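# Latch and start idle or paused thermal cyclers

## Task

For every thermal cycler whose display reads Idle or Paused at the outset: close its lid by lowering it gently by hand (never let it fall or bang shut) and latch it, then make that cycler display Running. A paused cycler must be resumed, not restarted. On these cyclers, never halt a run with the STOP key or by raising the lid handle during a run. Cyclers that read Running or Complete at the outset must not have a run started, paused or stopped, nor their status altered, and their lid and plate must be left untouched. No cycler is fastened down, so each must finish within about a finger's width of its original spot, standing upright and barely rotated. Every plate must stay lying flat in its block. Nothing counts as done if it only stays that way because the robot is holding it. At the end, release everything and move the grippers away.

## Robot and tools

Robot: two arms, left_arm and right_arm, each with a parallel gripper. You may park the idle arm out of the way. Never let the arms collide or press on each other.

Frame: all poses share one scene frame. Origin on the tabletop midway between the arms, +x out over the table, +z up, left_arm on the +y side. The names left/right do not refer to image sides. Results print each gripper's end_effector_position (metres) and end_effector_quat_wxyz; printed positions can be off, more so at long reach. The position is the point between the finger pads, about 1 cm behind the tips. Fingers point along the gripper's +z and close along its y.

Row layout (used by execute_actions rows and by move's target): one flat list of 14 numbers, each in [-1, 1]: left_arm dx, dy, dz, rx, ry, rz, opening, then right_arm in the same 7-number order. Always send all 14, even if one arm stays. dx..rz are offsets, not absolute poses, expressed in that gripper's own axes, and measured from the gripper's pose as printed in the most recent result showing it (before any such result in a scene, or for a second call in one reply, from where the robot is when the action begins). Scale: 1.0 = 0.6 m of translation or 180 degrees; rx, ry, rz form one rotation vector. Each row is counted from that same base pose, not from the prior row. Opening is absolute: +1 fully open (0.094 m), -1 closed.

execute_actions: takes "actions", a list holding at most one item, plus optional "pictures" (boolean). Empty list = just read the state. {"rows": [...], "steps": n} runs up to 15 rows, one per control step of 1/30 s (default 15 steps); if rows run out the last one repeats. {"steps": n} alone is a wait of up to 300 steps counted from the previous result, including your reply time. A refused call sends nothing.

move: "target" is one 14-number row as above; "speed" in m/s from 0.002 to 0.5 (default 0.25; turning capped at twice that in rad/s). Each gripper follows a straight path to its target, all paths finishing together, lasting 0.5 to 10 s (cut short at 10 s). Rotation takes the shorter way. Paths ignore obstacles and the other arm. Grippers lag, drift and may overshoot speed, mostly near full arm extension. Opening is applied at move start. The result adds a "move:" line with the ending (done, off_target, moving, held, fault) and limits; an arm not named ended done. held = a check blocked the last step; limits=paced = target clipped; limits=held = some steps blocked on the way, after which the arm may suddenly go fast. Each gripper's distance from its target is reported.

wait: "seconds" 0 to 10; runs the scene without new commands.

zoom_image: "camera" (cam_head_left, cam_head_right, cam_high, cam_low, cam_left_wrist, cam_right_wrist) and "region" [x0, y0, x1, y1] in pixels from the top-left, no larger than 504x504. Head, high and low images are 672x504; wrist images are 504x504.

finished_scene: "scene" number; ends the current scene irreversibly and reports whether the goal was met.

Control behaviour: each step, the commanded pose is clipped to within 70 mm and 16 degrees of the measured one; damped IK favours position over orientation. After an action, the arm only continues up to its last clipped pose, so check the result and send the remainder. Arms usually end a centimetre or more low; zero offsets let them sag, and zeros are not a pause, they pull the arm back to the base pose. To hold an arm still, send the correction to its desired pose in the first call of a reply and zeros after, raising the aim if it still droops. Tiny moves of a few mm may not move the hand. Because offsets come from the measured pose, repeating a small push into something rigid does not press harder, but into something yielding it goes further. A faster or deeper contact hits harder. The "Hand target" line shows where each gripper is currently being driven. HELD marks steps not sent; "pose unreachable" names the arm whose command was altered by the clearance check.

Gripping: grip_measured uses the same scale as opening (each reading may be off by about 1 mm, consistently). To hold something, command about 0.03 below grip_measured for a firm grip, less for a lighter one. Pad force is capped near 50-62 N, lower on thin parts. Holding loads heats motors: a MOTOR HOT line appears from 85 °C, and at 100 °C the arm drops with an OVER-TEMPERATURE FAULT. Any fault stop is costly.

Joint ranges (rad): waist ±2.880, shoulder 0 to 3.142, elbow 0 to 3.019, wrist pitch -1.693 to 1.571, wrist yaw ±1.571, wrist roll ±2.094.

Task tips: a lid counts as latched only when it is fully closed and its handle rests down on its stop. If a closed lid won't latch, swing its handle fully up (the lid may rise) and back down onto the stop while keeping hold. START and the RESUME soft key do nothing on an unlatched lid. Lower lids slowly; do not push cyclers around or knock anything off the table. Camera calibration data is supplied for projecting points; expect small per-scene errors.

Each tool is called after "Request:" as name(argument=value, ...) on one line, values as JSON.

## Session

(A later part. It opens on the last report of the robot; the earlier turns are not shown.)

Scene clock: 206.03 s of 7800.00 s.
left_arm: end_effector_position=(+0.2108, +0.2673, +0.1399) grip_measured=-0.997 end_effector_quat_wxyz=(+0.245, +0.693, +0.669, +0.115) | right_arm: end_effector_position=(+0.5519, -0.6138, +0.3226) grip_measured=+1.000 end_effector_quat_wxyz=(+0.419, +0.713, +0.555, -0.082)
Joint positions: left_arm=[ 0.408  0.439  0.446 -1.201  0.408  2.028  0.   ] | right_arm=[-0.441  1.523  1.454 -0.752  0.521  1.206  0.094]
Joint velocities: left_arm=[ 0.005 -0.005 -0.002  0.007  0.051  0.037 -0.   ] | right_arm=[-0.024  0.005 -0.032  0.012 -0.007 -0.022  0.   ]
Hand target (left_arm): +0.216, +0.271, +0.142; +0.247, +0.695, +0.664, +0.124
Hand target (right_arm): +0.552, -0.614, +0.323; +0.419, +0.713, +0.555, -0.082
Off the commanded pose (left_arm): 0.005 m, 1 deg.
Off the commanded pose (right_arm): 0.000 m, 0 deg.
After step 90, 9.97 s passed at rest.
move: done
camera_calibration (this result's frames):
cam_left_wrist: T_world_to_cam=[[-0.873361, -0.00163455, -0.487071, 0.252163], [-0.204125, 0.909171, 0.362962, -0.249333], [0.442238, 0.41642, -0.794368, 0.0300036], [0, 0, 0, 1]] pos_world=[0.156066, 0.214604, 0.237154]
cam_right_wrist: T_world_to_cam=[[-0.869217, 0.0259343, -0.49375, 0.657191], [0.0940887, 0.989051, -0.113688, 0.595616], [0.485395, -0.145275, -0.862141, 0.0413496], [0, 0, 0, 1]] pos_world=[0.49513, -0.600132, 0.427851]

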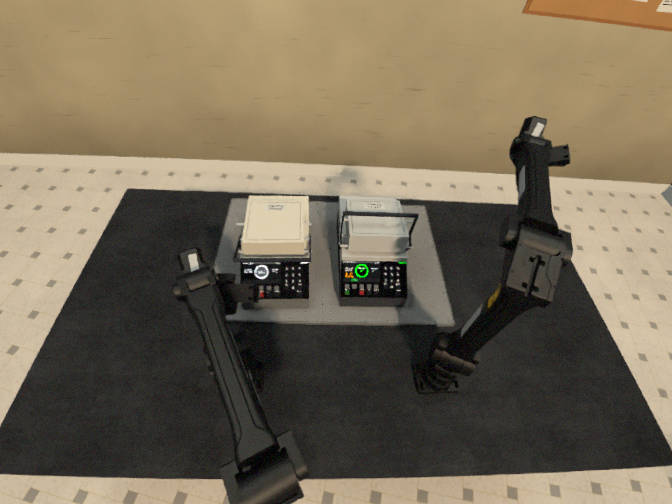

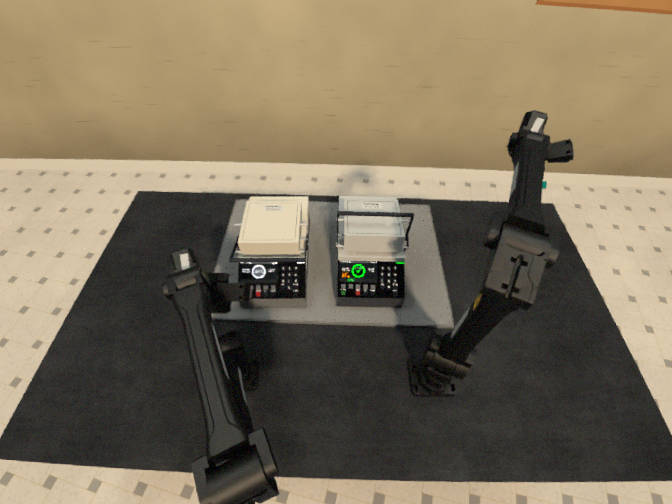

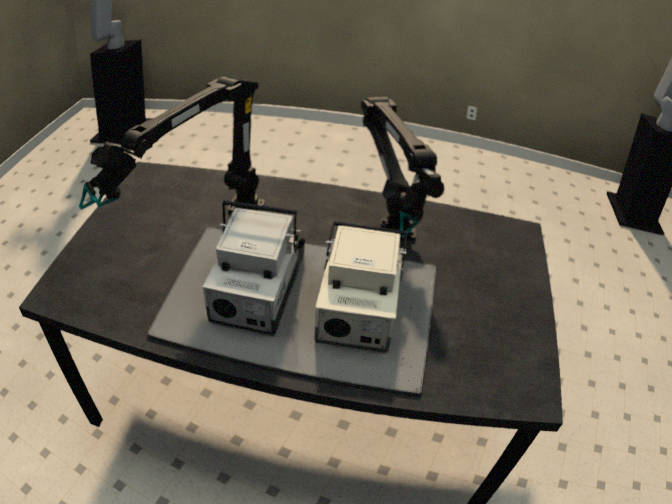

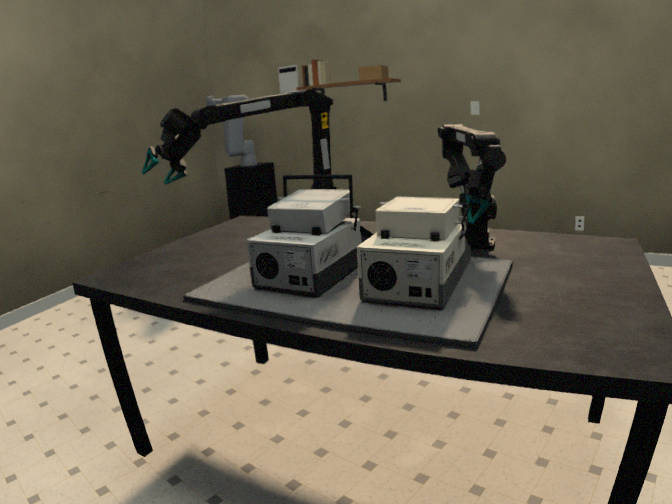

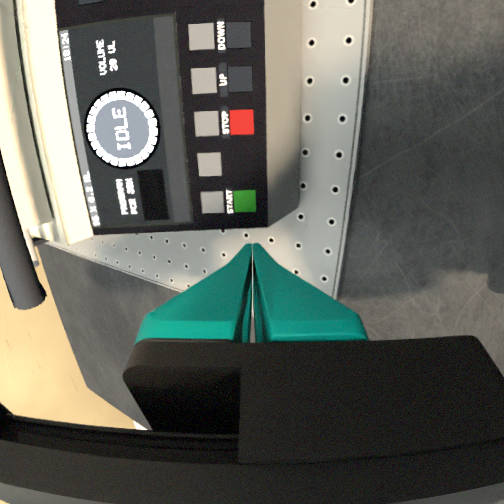

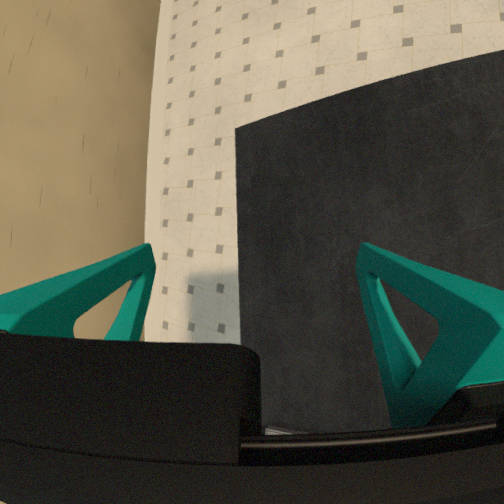

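Request:
move(target=[0,0.005,0.095,0,0,0,-1,0,0,0,0,0,0,1], speed=0.025)

Request:
move(target=[0,0,-0.08,0,0,0,-1,0,0,0,0,0,0,1], speed=0.08)

Scene clock: 219.17 s of 7800.00 s.
left_arm: end_effector_position=(+0.2348, +0.2569, +0.1002) grip_measured=-0.998 end_effector_quat_wxyz=(+0.246, +0.692, +0.669, +0.112) | right_arm: end_effector_position=(+0.5519, -0.6138, +0.3226) grip_measured=+1.000 end_effector_quat_wxyz=(+0.419, +0.713, +0.555, -0.082)
Joint positions: left_arm=[ 0.258  0.526  0.355 -0.972  0.353  1.878  0.   ] | right_arm=[-0.441  1.523  1.454 -0.752  0.521  1.206  0.094]
Joint velocities: left_arm=[ 0.005 -0.005  0.012 -0.017 -0.007 -0.022 -0.001] | right_arm=[ 0.015  0.024 -0.002  0.022 -0.037 -0.022  0.   ]
Hand target (left_arm): +0.241, +0.257, +0.093; +0.246, +0.692, +0.669, +0.113
Hand target (right_arm): +0.552, -0.614, +0.323; +0.419, +0.713, +0.555, -0.082
Off the commanded pose (left_arm): 0.010 m, 0 deg.
Off the commanded pose (right_arm): 0.000 m, 0 deg.
After step 90, 7.63 s passed at rest.
move: done
camera_calibration (this result's frames):
cam_left_wrist: T_world_to_cam=[[-0.874677, -0.00431049, -0.484686, 0.254514], [-0.20331, 0.911005, 0.358797, -0.220822], [0.440005, 0.412373, -0.797712, -0.0059423], [0, 0, 0, 1]] pos_world=[0.180337, 0.204718, 0.197849]
cam_right_wrist: T_world_to_cam=[[-0.869217, 0.0259343, -0.49375, 0.657191], [0.0940887, 0.989051, -0.113688, 0.595616], [0.485395, -0.145275, -0.862141, 0.0413496], [0, 0, 0, 1]] pos_world=[0.49513, -0.600132, 0.427851]

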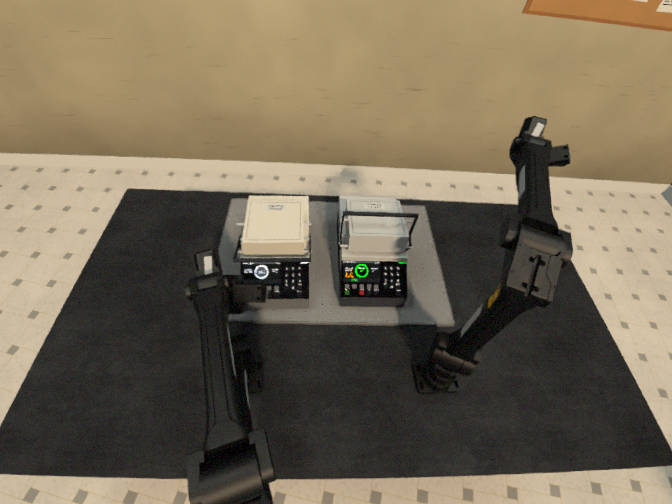

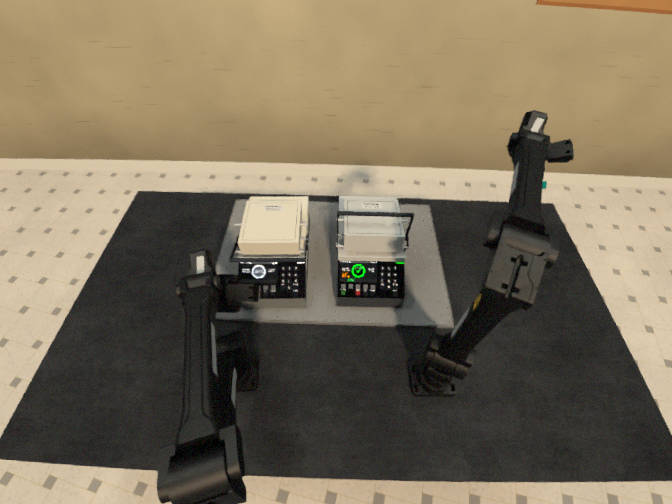

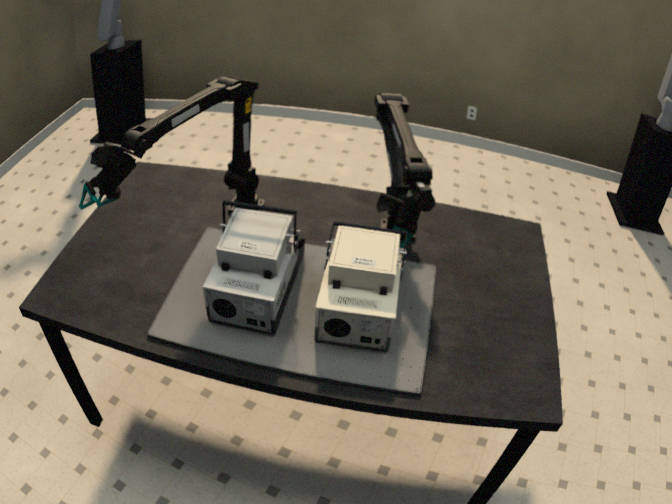

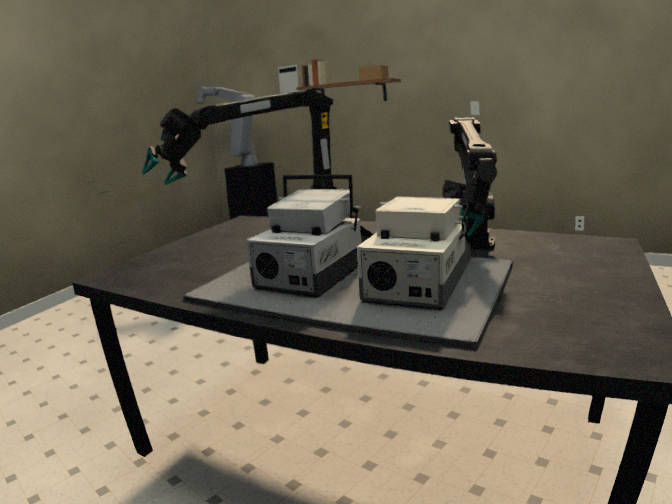

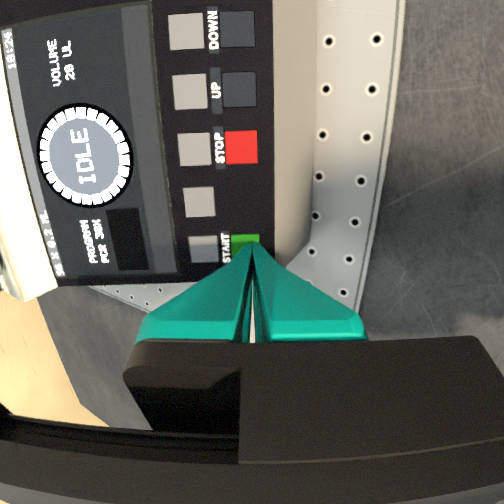

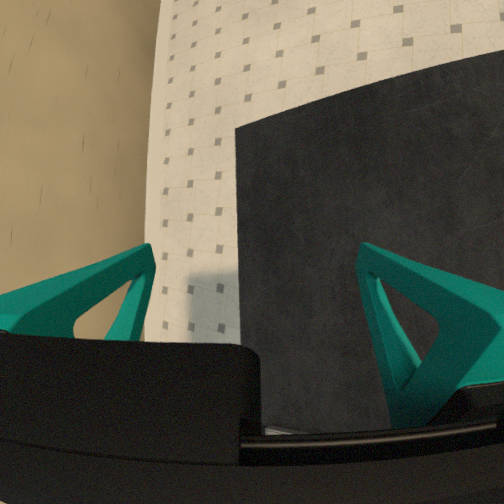

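Scene clock: 220.17 s of 7800.00 s.
left_arm: end_effector_position=(+0.2025, +0.2594, +0.1134) grip_measured=-0.998 end_effector_quat_wxyz=(+0.236, +0.690, +0.679, +0.087) | right_arm: end_effector_position=(+0.5519, -0.6138, +0.3226) grip_measured=+1.000 end_effector_quat_wxyz=(+0.419, +0.713, +0.555, -0.082)
Joint positions: left_arm=[ 0.379  0.446  0.389 -1.185  0.396  1.992  0.   ] | right_arm=[-0.441  1.523  1.454 -0.752  0.521  1.206  0.094]
Joint velocities: left_arm=[-0.015  0.005 -0.012 -0.012 -0.022  0.022 -0.002] | right_arm=[-0.005 -0.005 -0.037 -0.012 -0.066  0.007  0.   ]
Hand target (left_arm): +0.211, +0.265, +0.140; +0.244, +0.692, +0.669, +0.113
Hand target (right_arm): +0.552, -0.614, +0.323; +0.419, +0.713, +0.555, -0.082
Off the commanded pose (left_arm): 0.030 m, 3 deg.
Off the commanded pose (right_arm): 0.000 m, 0 deg.
move: off_target (left_arm)
camera_calibration (this result's frames):
cam_left_wrist: T_world_to_cam=[[-0.898061, -0.0206425, -0.439387, 0.236505], [-0.19099, 0.918125, 0.347231, -0.237461], [0.396244, 0.395753, -0.828475, 0.0345148], [0, 0, 0, 1]] pos_world=[0.153367, 0.209242, 0.214966]
cam_right_wrist: T_world_to_cam=[[-0.869217, 0.0259343, -0.49375, 0.657191], [0.0940887, 0.989051, -0.113688, 0.595616], [0.485395, -0.145275, -0.862141, 0.0413496], [0, 0, 0, 1]] pos_world=[0.49513, -0.600132, 0.427851]

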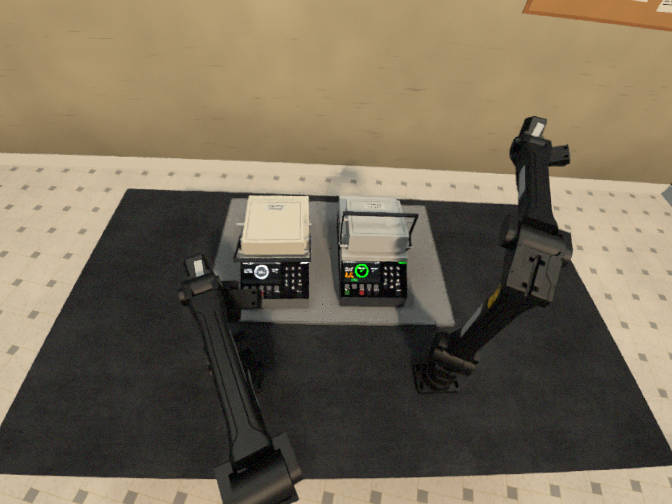

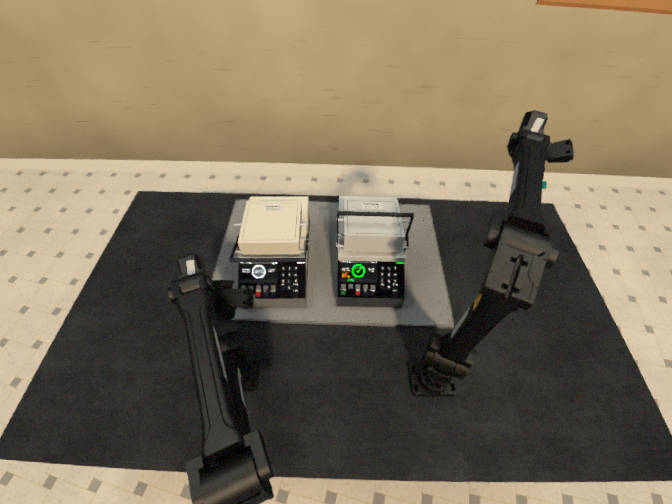

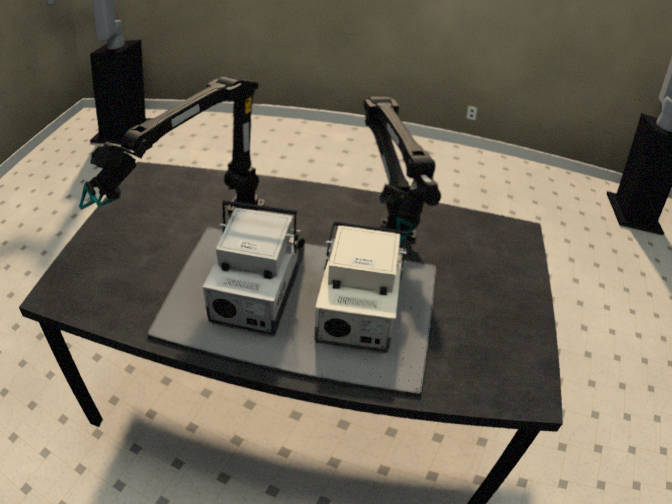

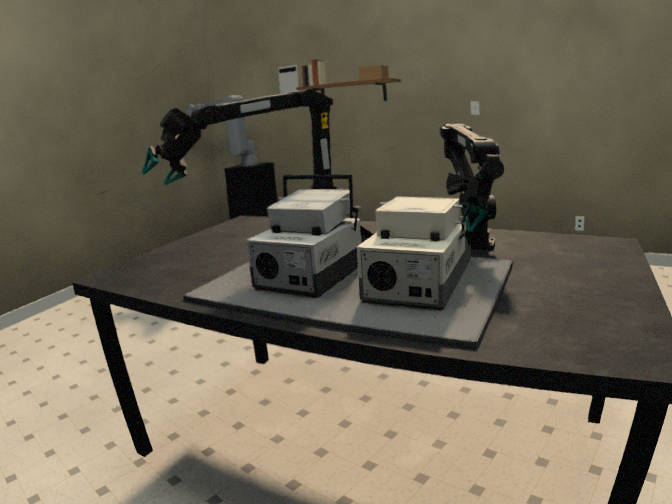

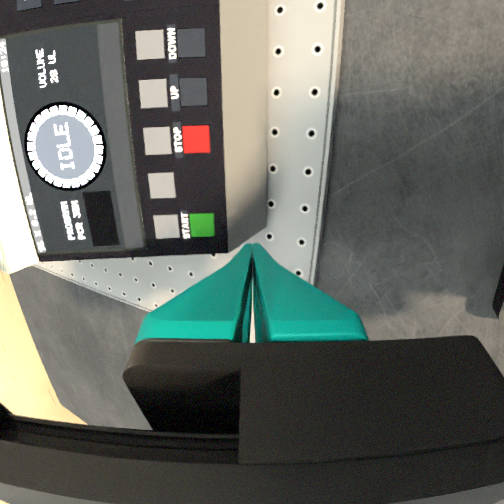

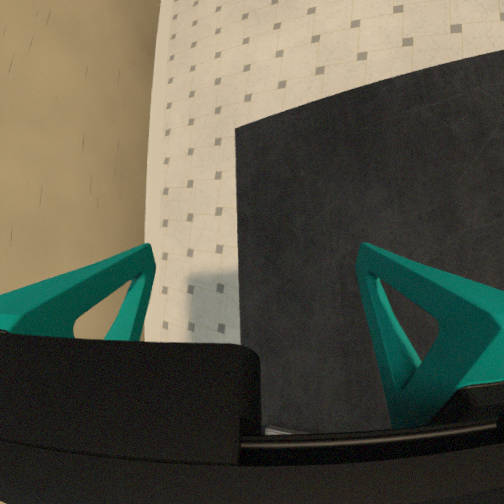

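Request:
move(target=[-0.005,0.06,-0.02,0,0,0,-1,0,0,0,0,0,0,1], speed=0.05)

Request:
move(target=[0,0,0.09,0,0,0,-1,0,0,0,0,0,0,1], speed=0.025)

Request:
move(target=[0,0.02,-0.1,0,0,0,-1,0,0,0,0,0,0,1], speed=0.08)

Scene clock: 230.53 s of 7800.00 s.
left_arm: end_effector_position=(+0.2109, +0.2538, +0.1154) grip_measured=-0.998 end_effector_quat_wxyz=(+0.227, +0.690, +0.685, +0.060) | right_arm: end_effector_position=(+0.5519, -0.6138, +0.3226) grip_measured=+1.000 end_effector_quat_wxyz=(+0.419, +0.713, +0.555, -0.082)
Joint positions: left_arm=[ 0.309  0.524  0.42  -1.172  0.375  1.924  0.   ] | right_arm=[-0.441  1.523  1.454 -0.752  0.521  1.206  0.094]
Joint velocities: left_arm=[-0.005  0.005  0.012  0.012 -0.007 -0.081 -0.   ] | right_arm=[ 0.005  0.005 -0.022  0.007 -0.022 -0.051  0.   ]
Hand target (left_arm): +0.228, +0.260, +0.140; +0.237, +0.690, +0.679, +0.086
Hand target (right_arm): +0.552, -0.614, +0.323; +0.419, +0.713, +0.555, -0.082
Off the commanded pose (left_arm): 0.032 m, 3 deg.
Off the commanded pose (right_arm): 0.000 m, 0 deg.
After step 90, 6.27 s passed at rest.
move: off_target (left_arm)
camera_calibration (this result's frames):
cam_left_wrist: T_world_to_cam=[[-0.920732, -0.0274122, -0.389232, 0.245545], [-0.168877, 0.927257, 0.334177, -0.236863], [0.351757, 0.37342, -0.858385, 0.0535214], [0, 0, 0, 1]] pos_world=[0.167254, 0.206378, 0.22067]
cam_right_wrist: T_world_to_cam=[[-0.869217, 0.0259343, -0.49375, 0.657191], [0.0940887, 0.989051, -0.113688, 0.595616], [0.485395, -0.145275, -0.862141, 0.0413496], [0, 0, 0, 1]] pos_world=[0.49513, -0.600132, 0.427851]

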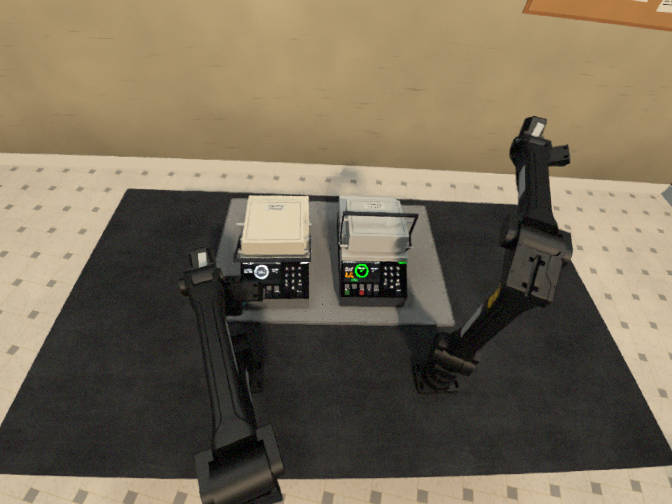

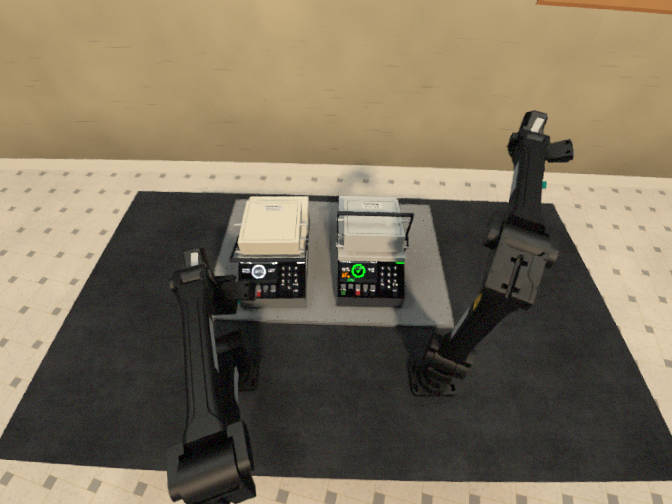

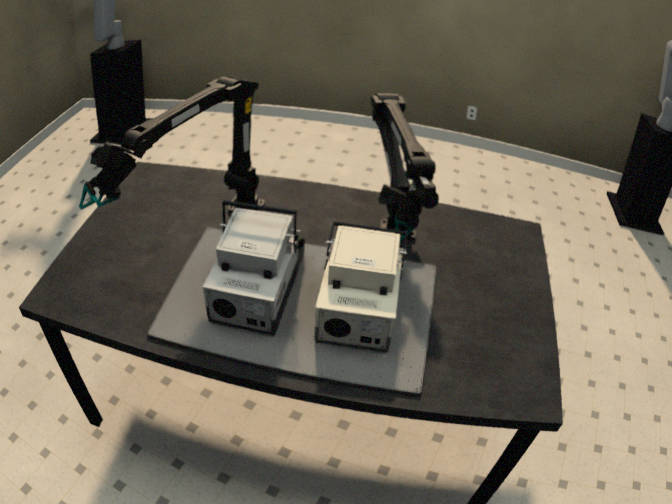

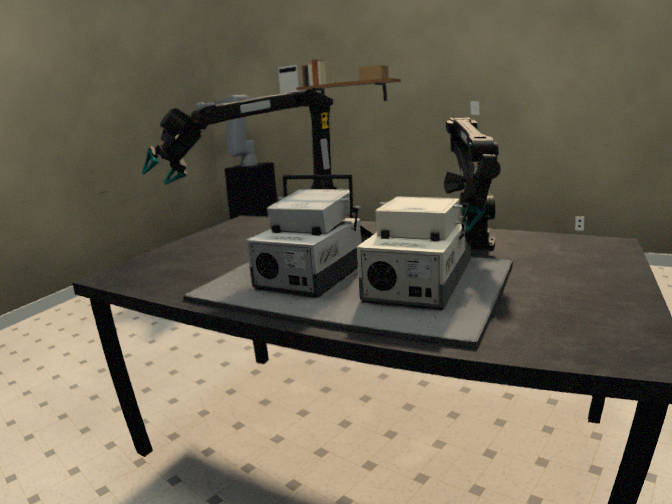

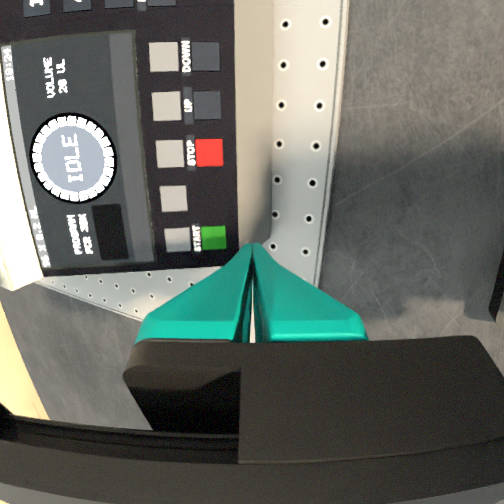

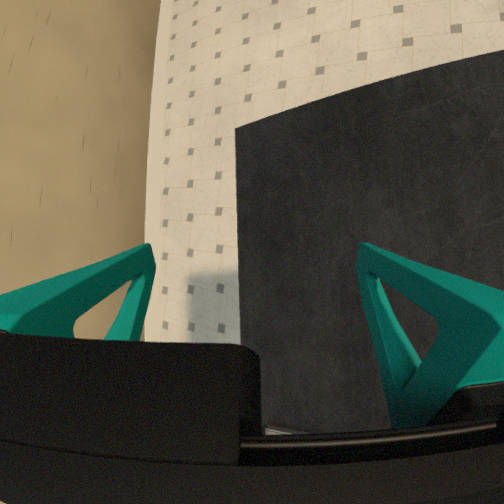

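Scene clock: 232.97 s of 7800.00 s.
left_arm: end_effector_position=(+0.2267, +0.2412, +0.0657) grip_measured=-0.998 end_effector_quat_wxyz=(+0.224, +0.691, +0.685, +0.051) | right_arm: end_effector_position=(+0.5519, -0.6138, +0.3226) grip_measured=+1.000 end_effector_quat_wxyz=(+0.419, +0.713, +0.555, -0.082)
Joint positions: left_arm=[ 0.185  0.634  0.315 -0.931  0.34   1.802  0.   ] | right_arm=[-0.441  1.523  1.454 -0.752  0.521  1.206  0.094]
Joint velocities: left_arm=[-0.015 -0.005 -0.022 -0.012  0.037 -0.007 -0.001] | right_arm=[ 0.005 -0.005 -0.022 -0.012 -0.007  0.007  0.   ]
Hand target (left_arm): +0.233, +0.242, +0.067; +0.228, +0.690, +0.685, +0.058
Hand target (right_arm): +0.552, -0.614, +0.323; +0.419, +0.713, +0.555, -0.082
Off the commanded pose (left_arm): 0.006 m, 1 deg.
Off the commanded pose (right_arm): 0.000 m, 0 deg.
move: done
camera_calibration (this result's frames):
cam_left_wrist: T_world_to_cam=[[-0.926853, -0.0267142, -0.374474, 0.240634], [-0.160279, 0.930151, 0.330348, -0.208334], [0.339492, 0.366204, -0.866395, 0.0150867], [0, 0, 0, 1]] pos_world=[0.184519, 0.194686, 0.172005]
cam_right_wrist: T_world_to_cam=[[-0.869217, 0.0259343, -0.49375, 0.657191], [0.0940887, 0.989051, -0.113688, 0.595616], [0.485395, -0.145275, -0.862141, 0.0413496], [0, 0, 0, 1]] pos_world=[0.49513, -0.600132, 0.427851]

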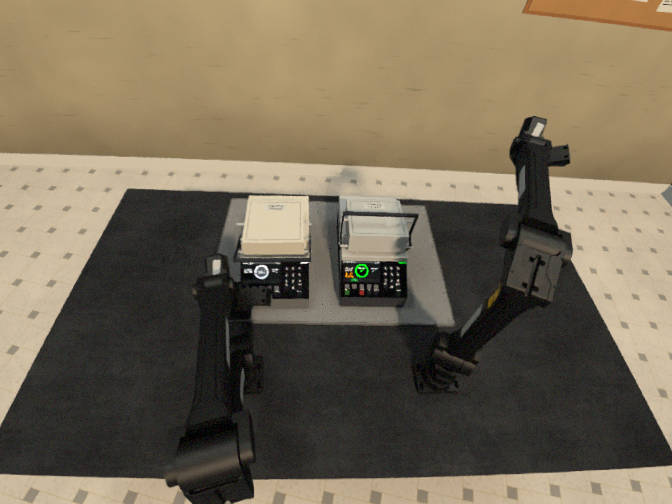

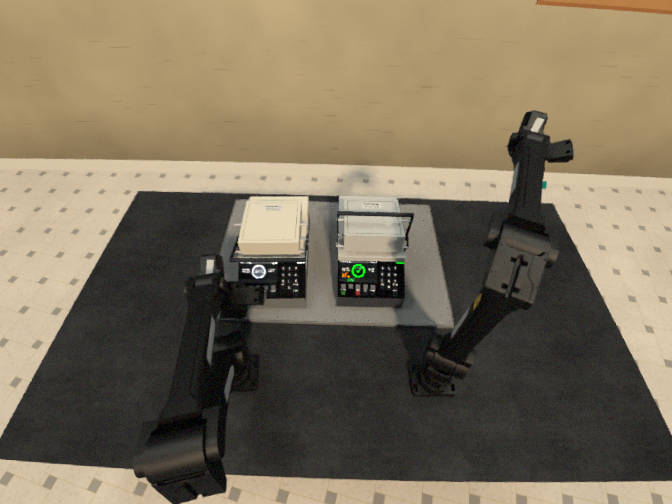

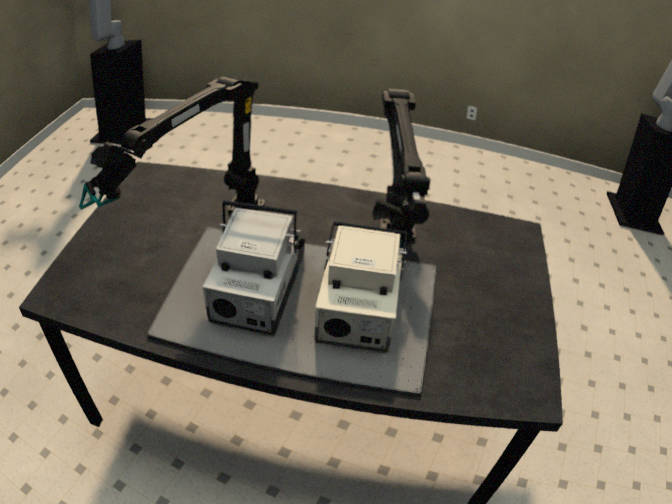

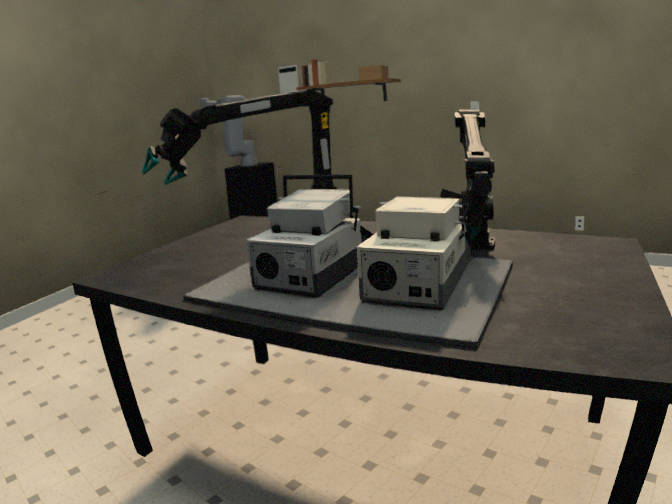

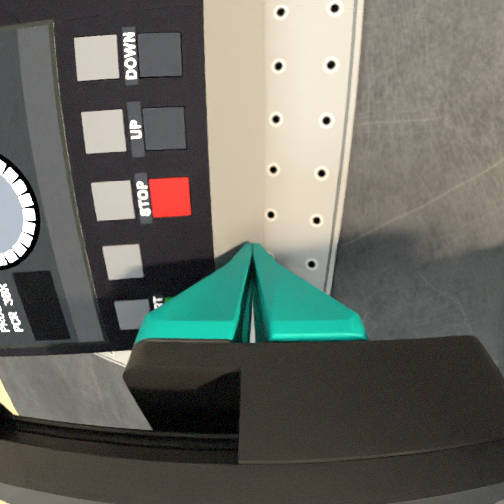

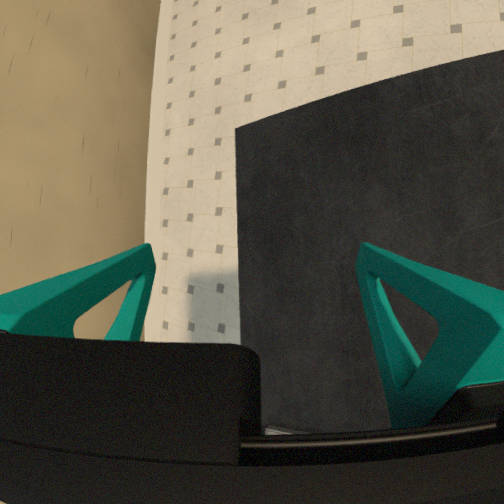

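Scene clock: 234.10 s of 7800.00 s.
left_arm: end_effector_position=(+0.2031, +0.2493, +0.0984) grip_measured=-0.998 end_effector_quat_wxyz=(+0.212, +0.688, +0.693, +0.028) | right_arm: end_effector_position=(+0.5519, -0.6138, +0.3226) grip_measured=+1.000 end_effector_quat_wxyz=(+0.419, +0.713, +0.555, -0.082)
Joint positions: left_arm=[ 0.295  0.563  0.396 -1.175  0.368  1.909  0.   ] | right_arm=[-0.441  1.523  1.454 -0.752  0.521  1.206  0.094]
Joint velocities: left_arm=[-0.024 -0.005 -0.007  0.002  0.066  0.037 -0.   ] | right_arm=[-0.005  0.005  0.007  0.007 -0.051 -0.095  0.   ]
Hand target (left_arm): +0.214, +0.255, +0.123; +0.223, +0.691, +0.686, +0.053
Hand target (right_arm): +0.552, -0.614, +0.323; +0.419, +0.713, +0.555, -0.082
Off the commanded pose (left_arm): 0.029 m, 3 deg.
Off the commanded pose (right_arm): 0.000 m, 0 deg.
move: off_target (left_arm)
camera_calibration (this result's frames):
cam_left_wrist: T_world_to_cam=[[-0.944586, -0.0378705, -0.326072, 0.232871], [-0.148722, 0.9349, 0.322248, -0.233175], [0.292641, 0.352885, -0.888726, 0.0634739], [0, 0, 0, 1]] pos_world=[0.166713, 0.204416, 0.207484]
cam_right_wrist: T_world_to_cam=[[-0.869217, 0.0259343, -0.49375, 0.657191], [0.0940887, 0.989051, -0.113688, 0.595616], [0.485395, -0.145275, -0.862141, 0.0413496], [0, 0, 0, 1]] pos_world=[0.49513, -0.600132, 0.427851]

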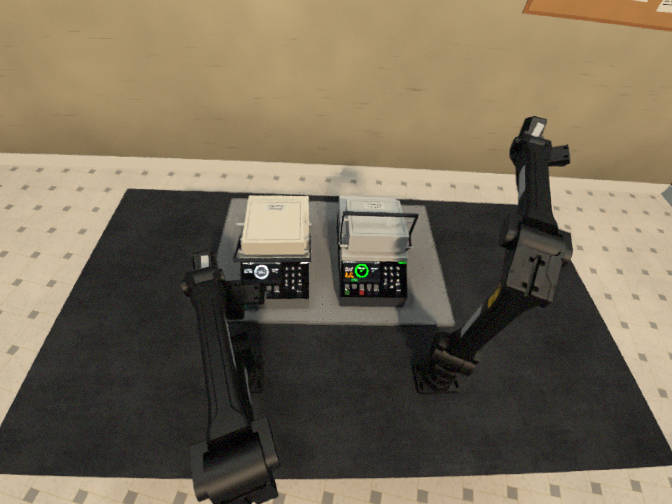

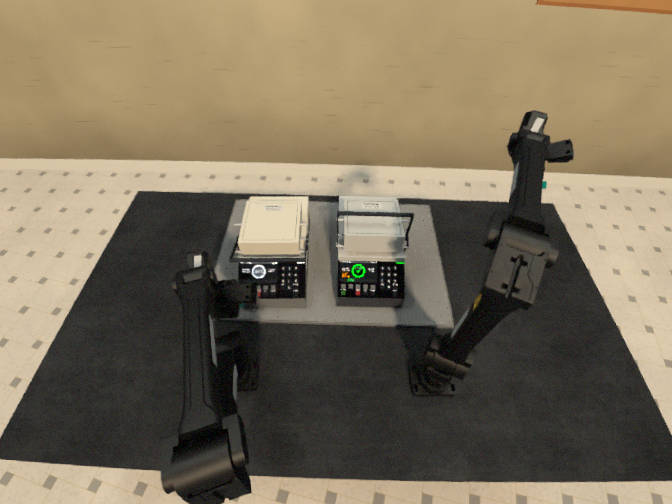

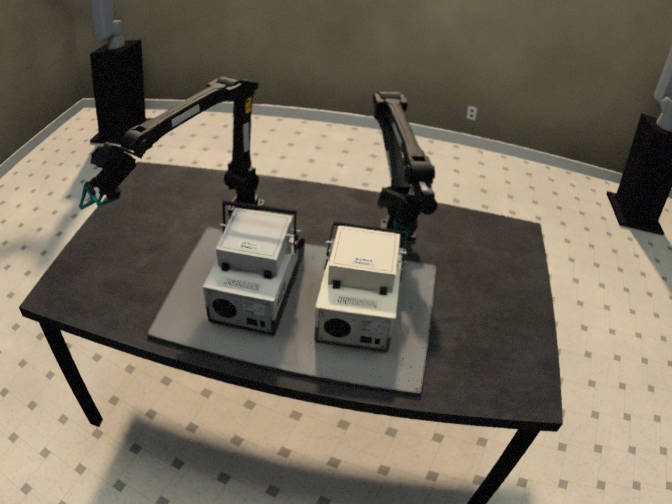

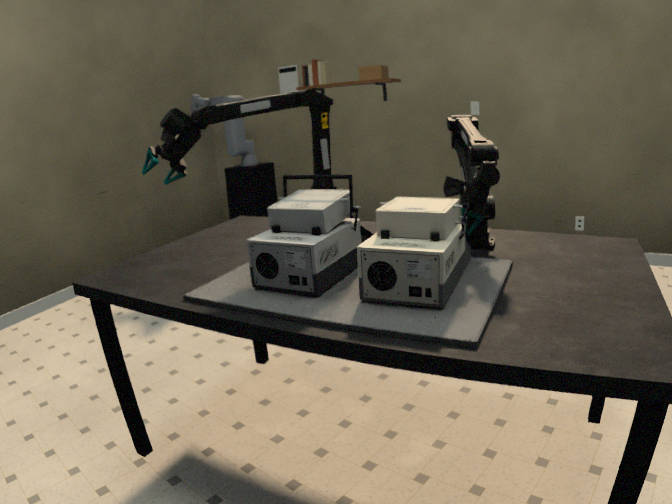

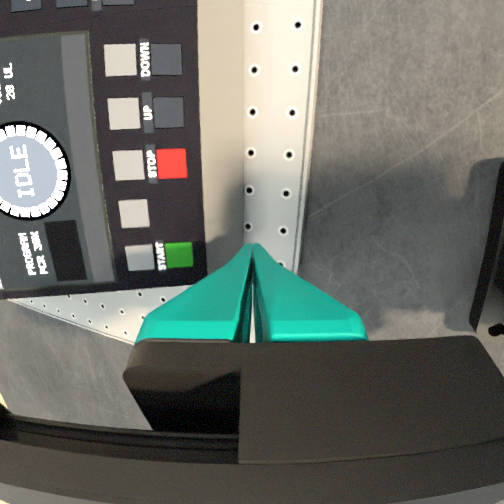

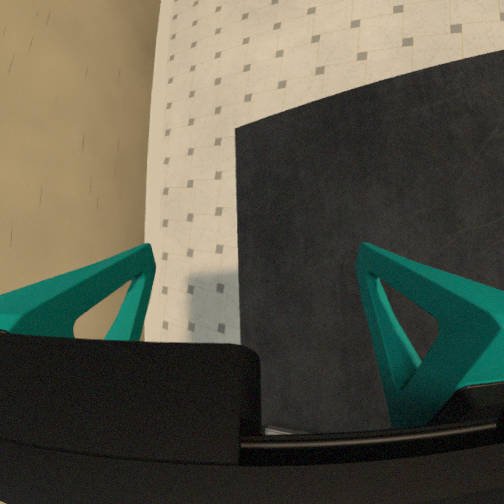

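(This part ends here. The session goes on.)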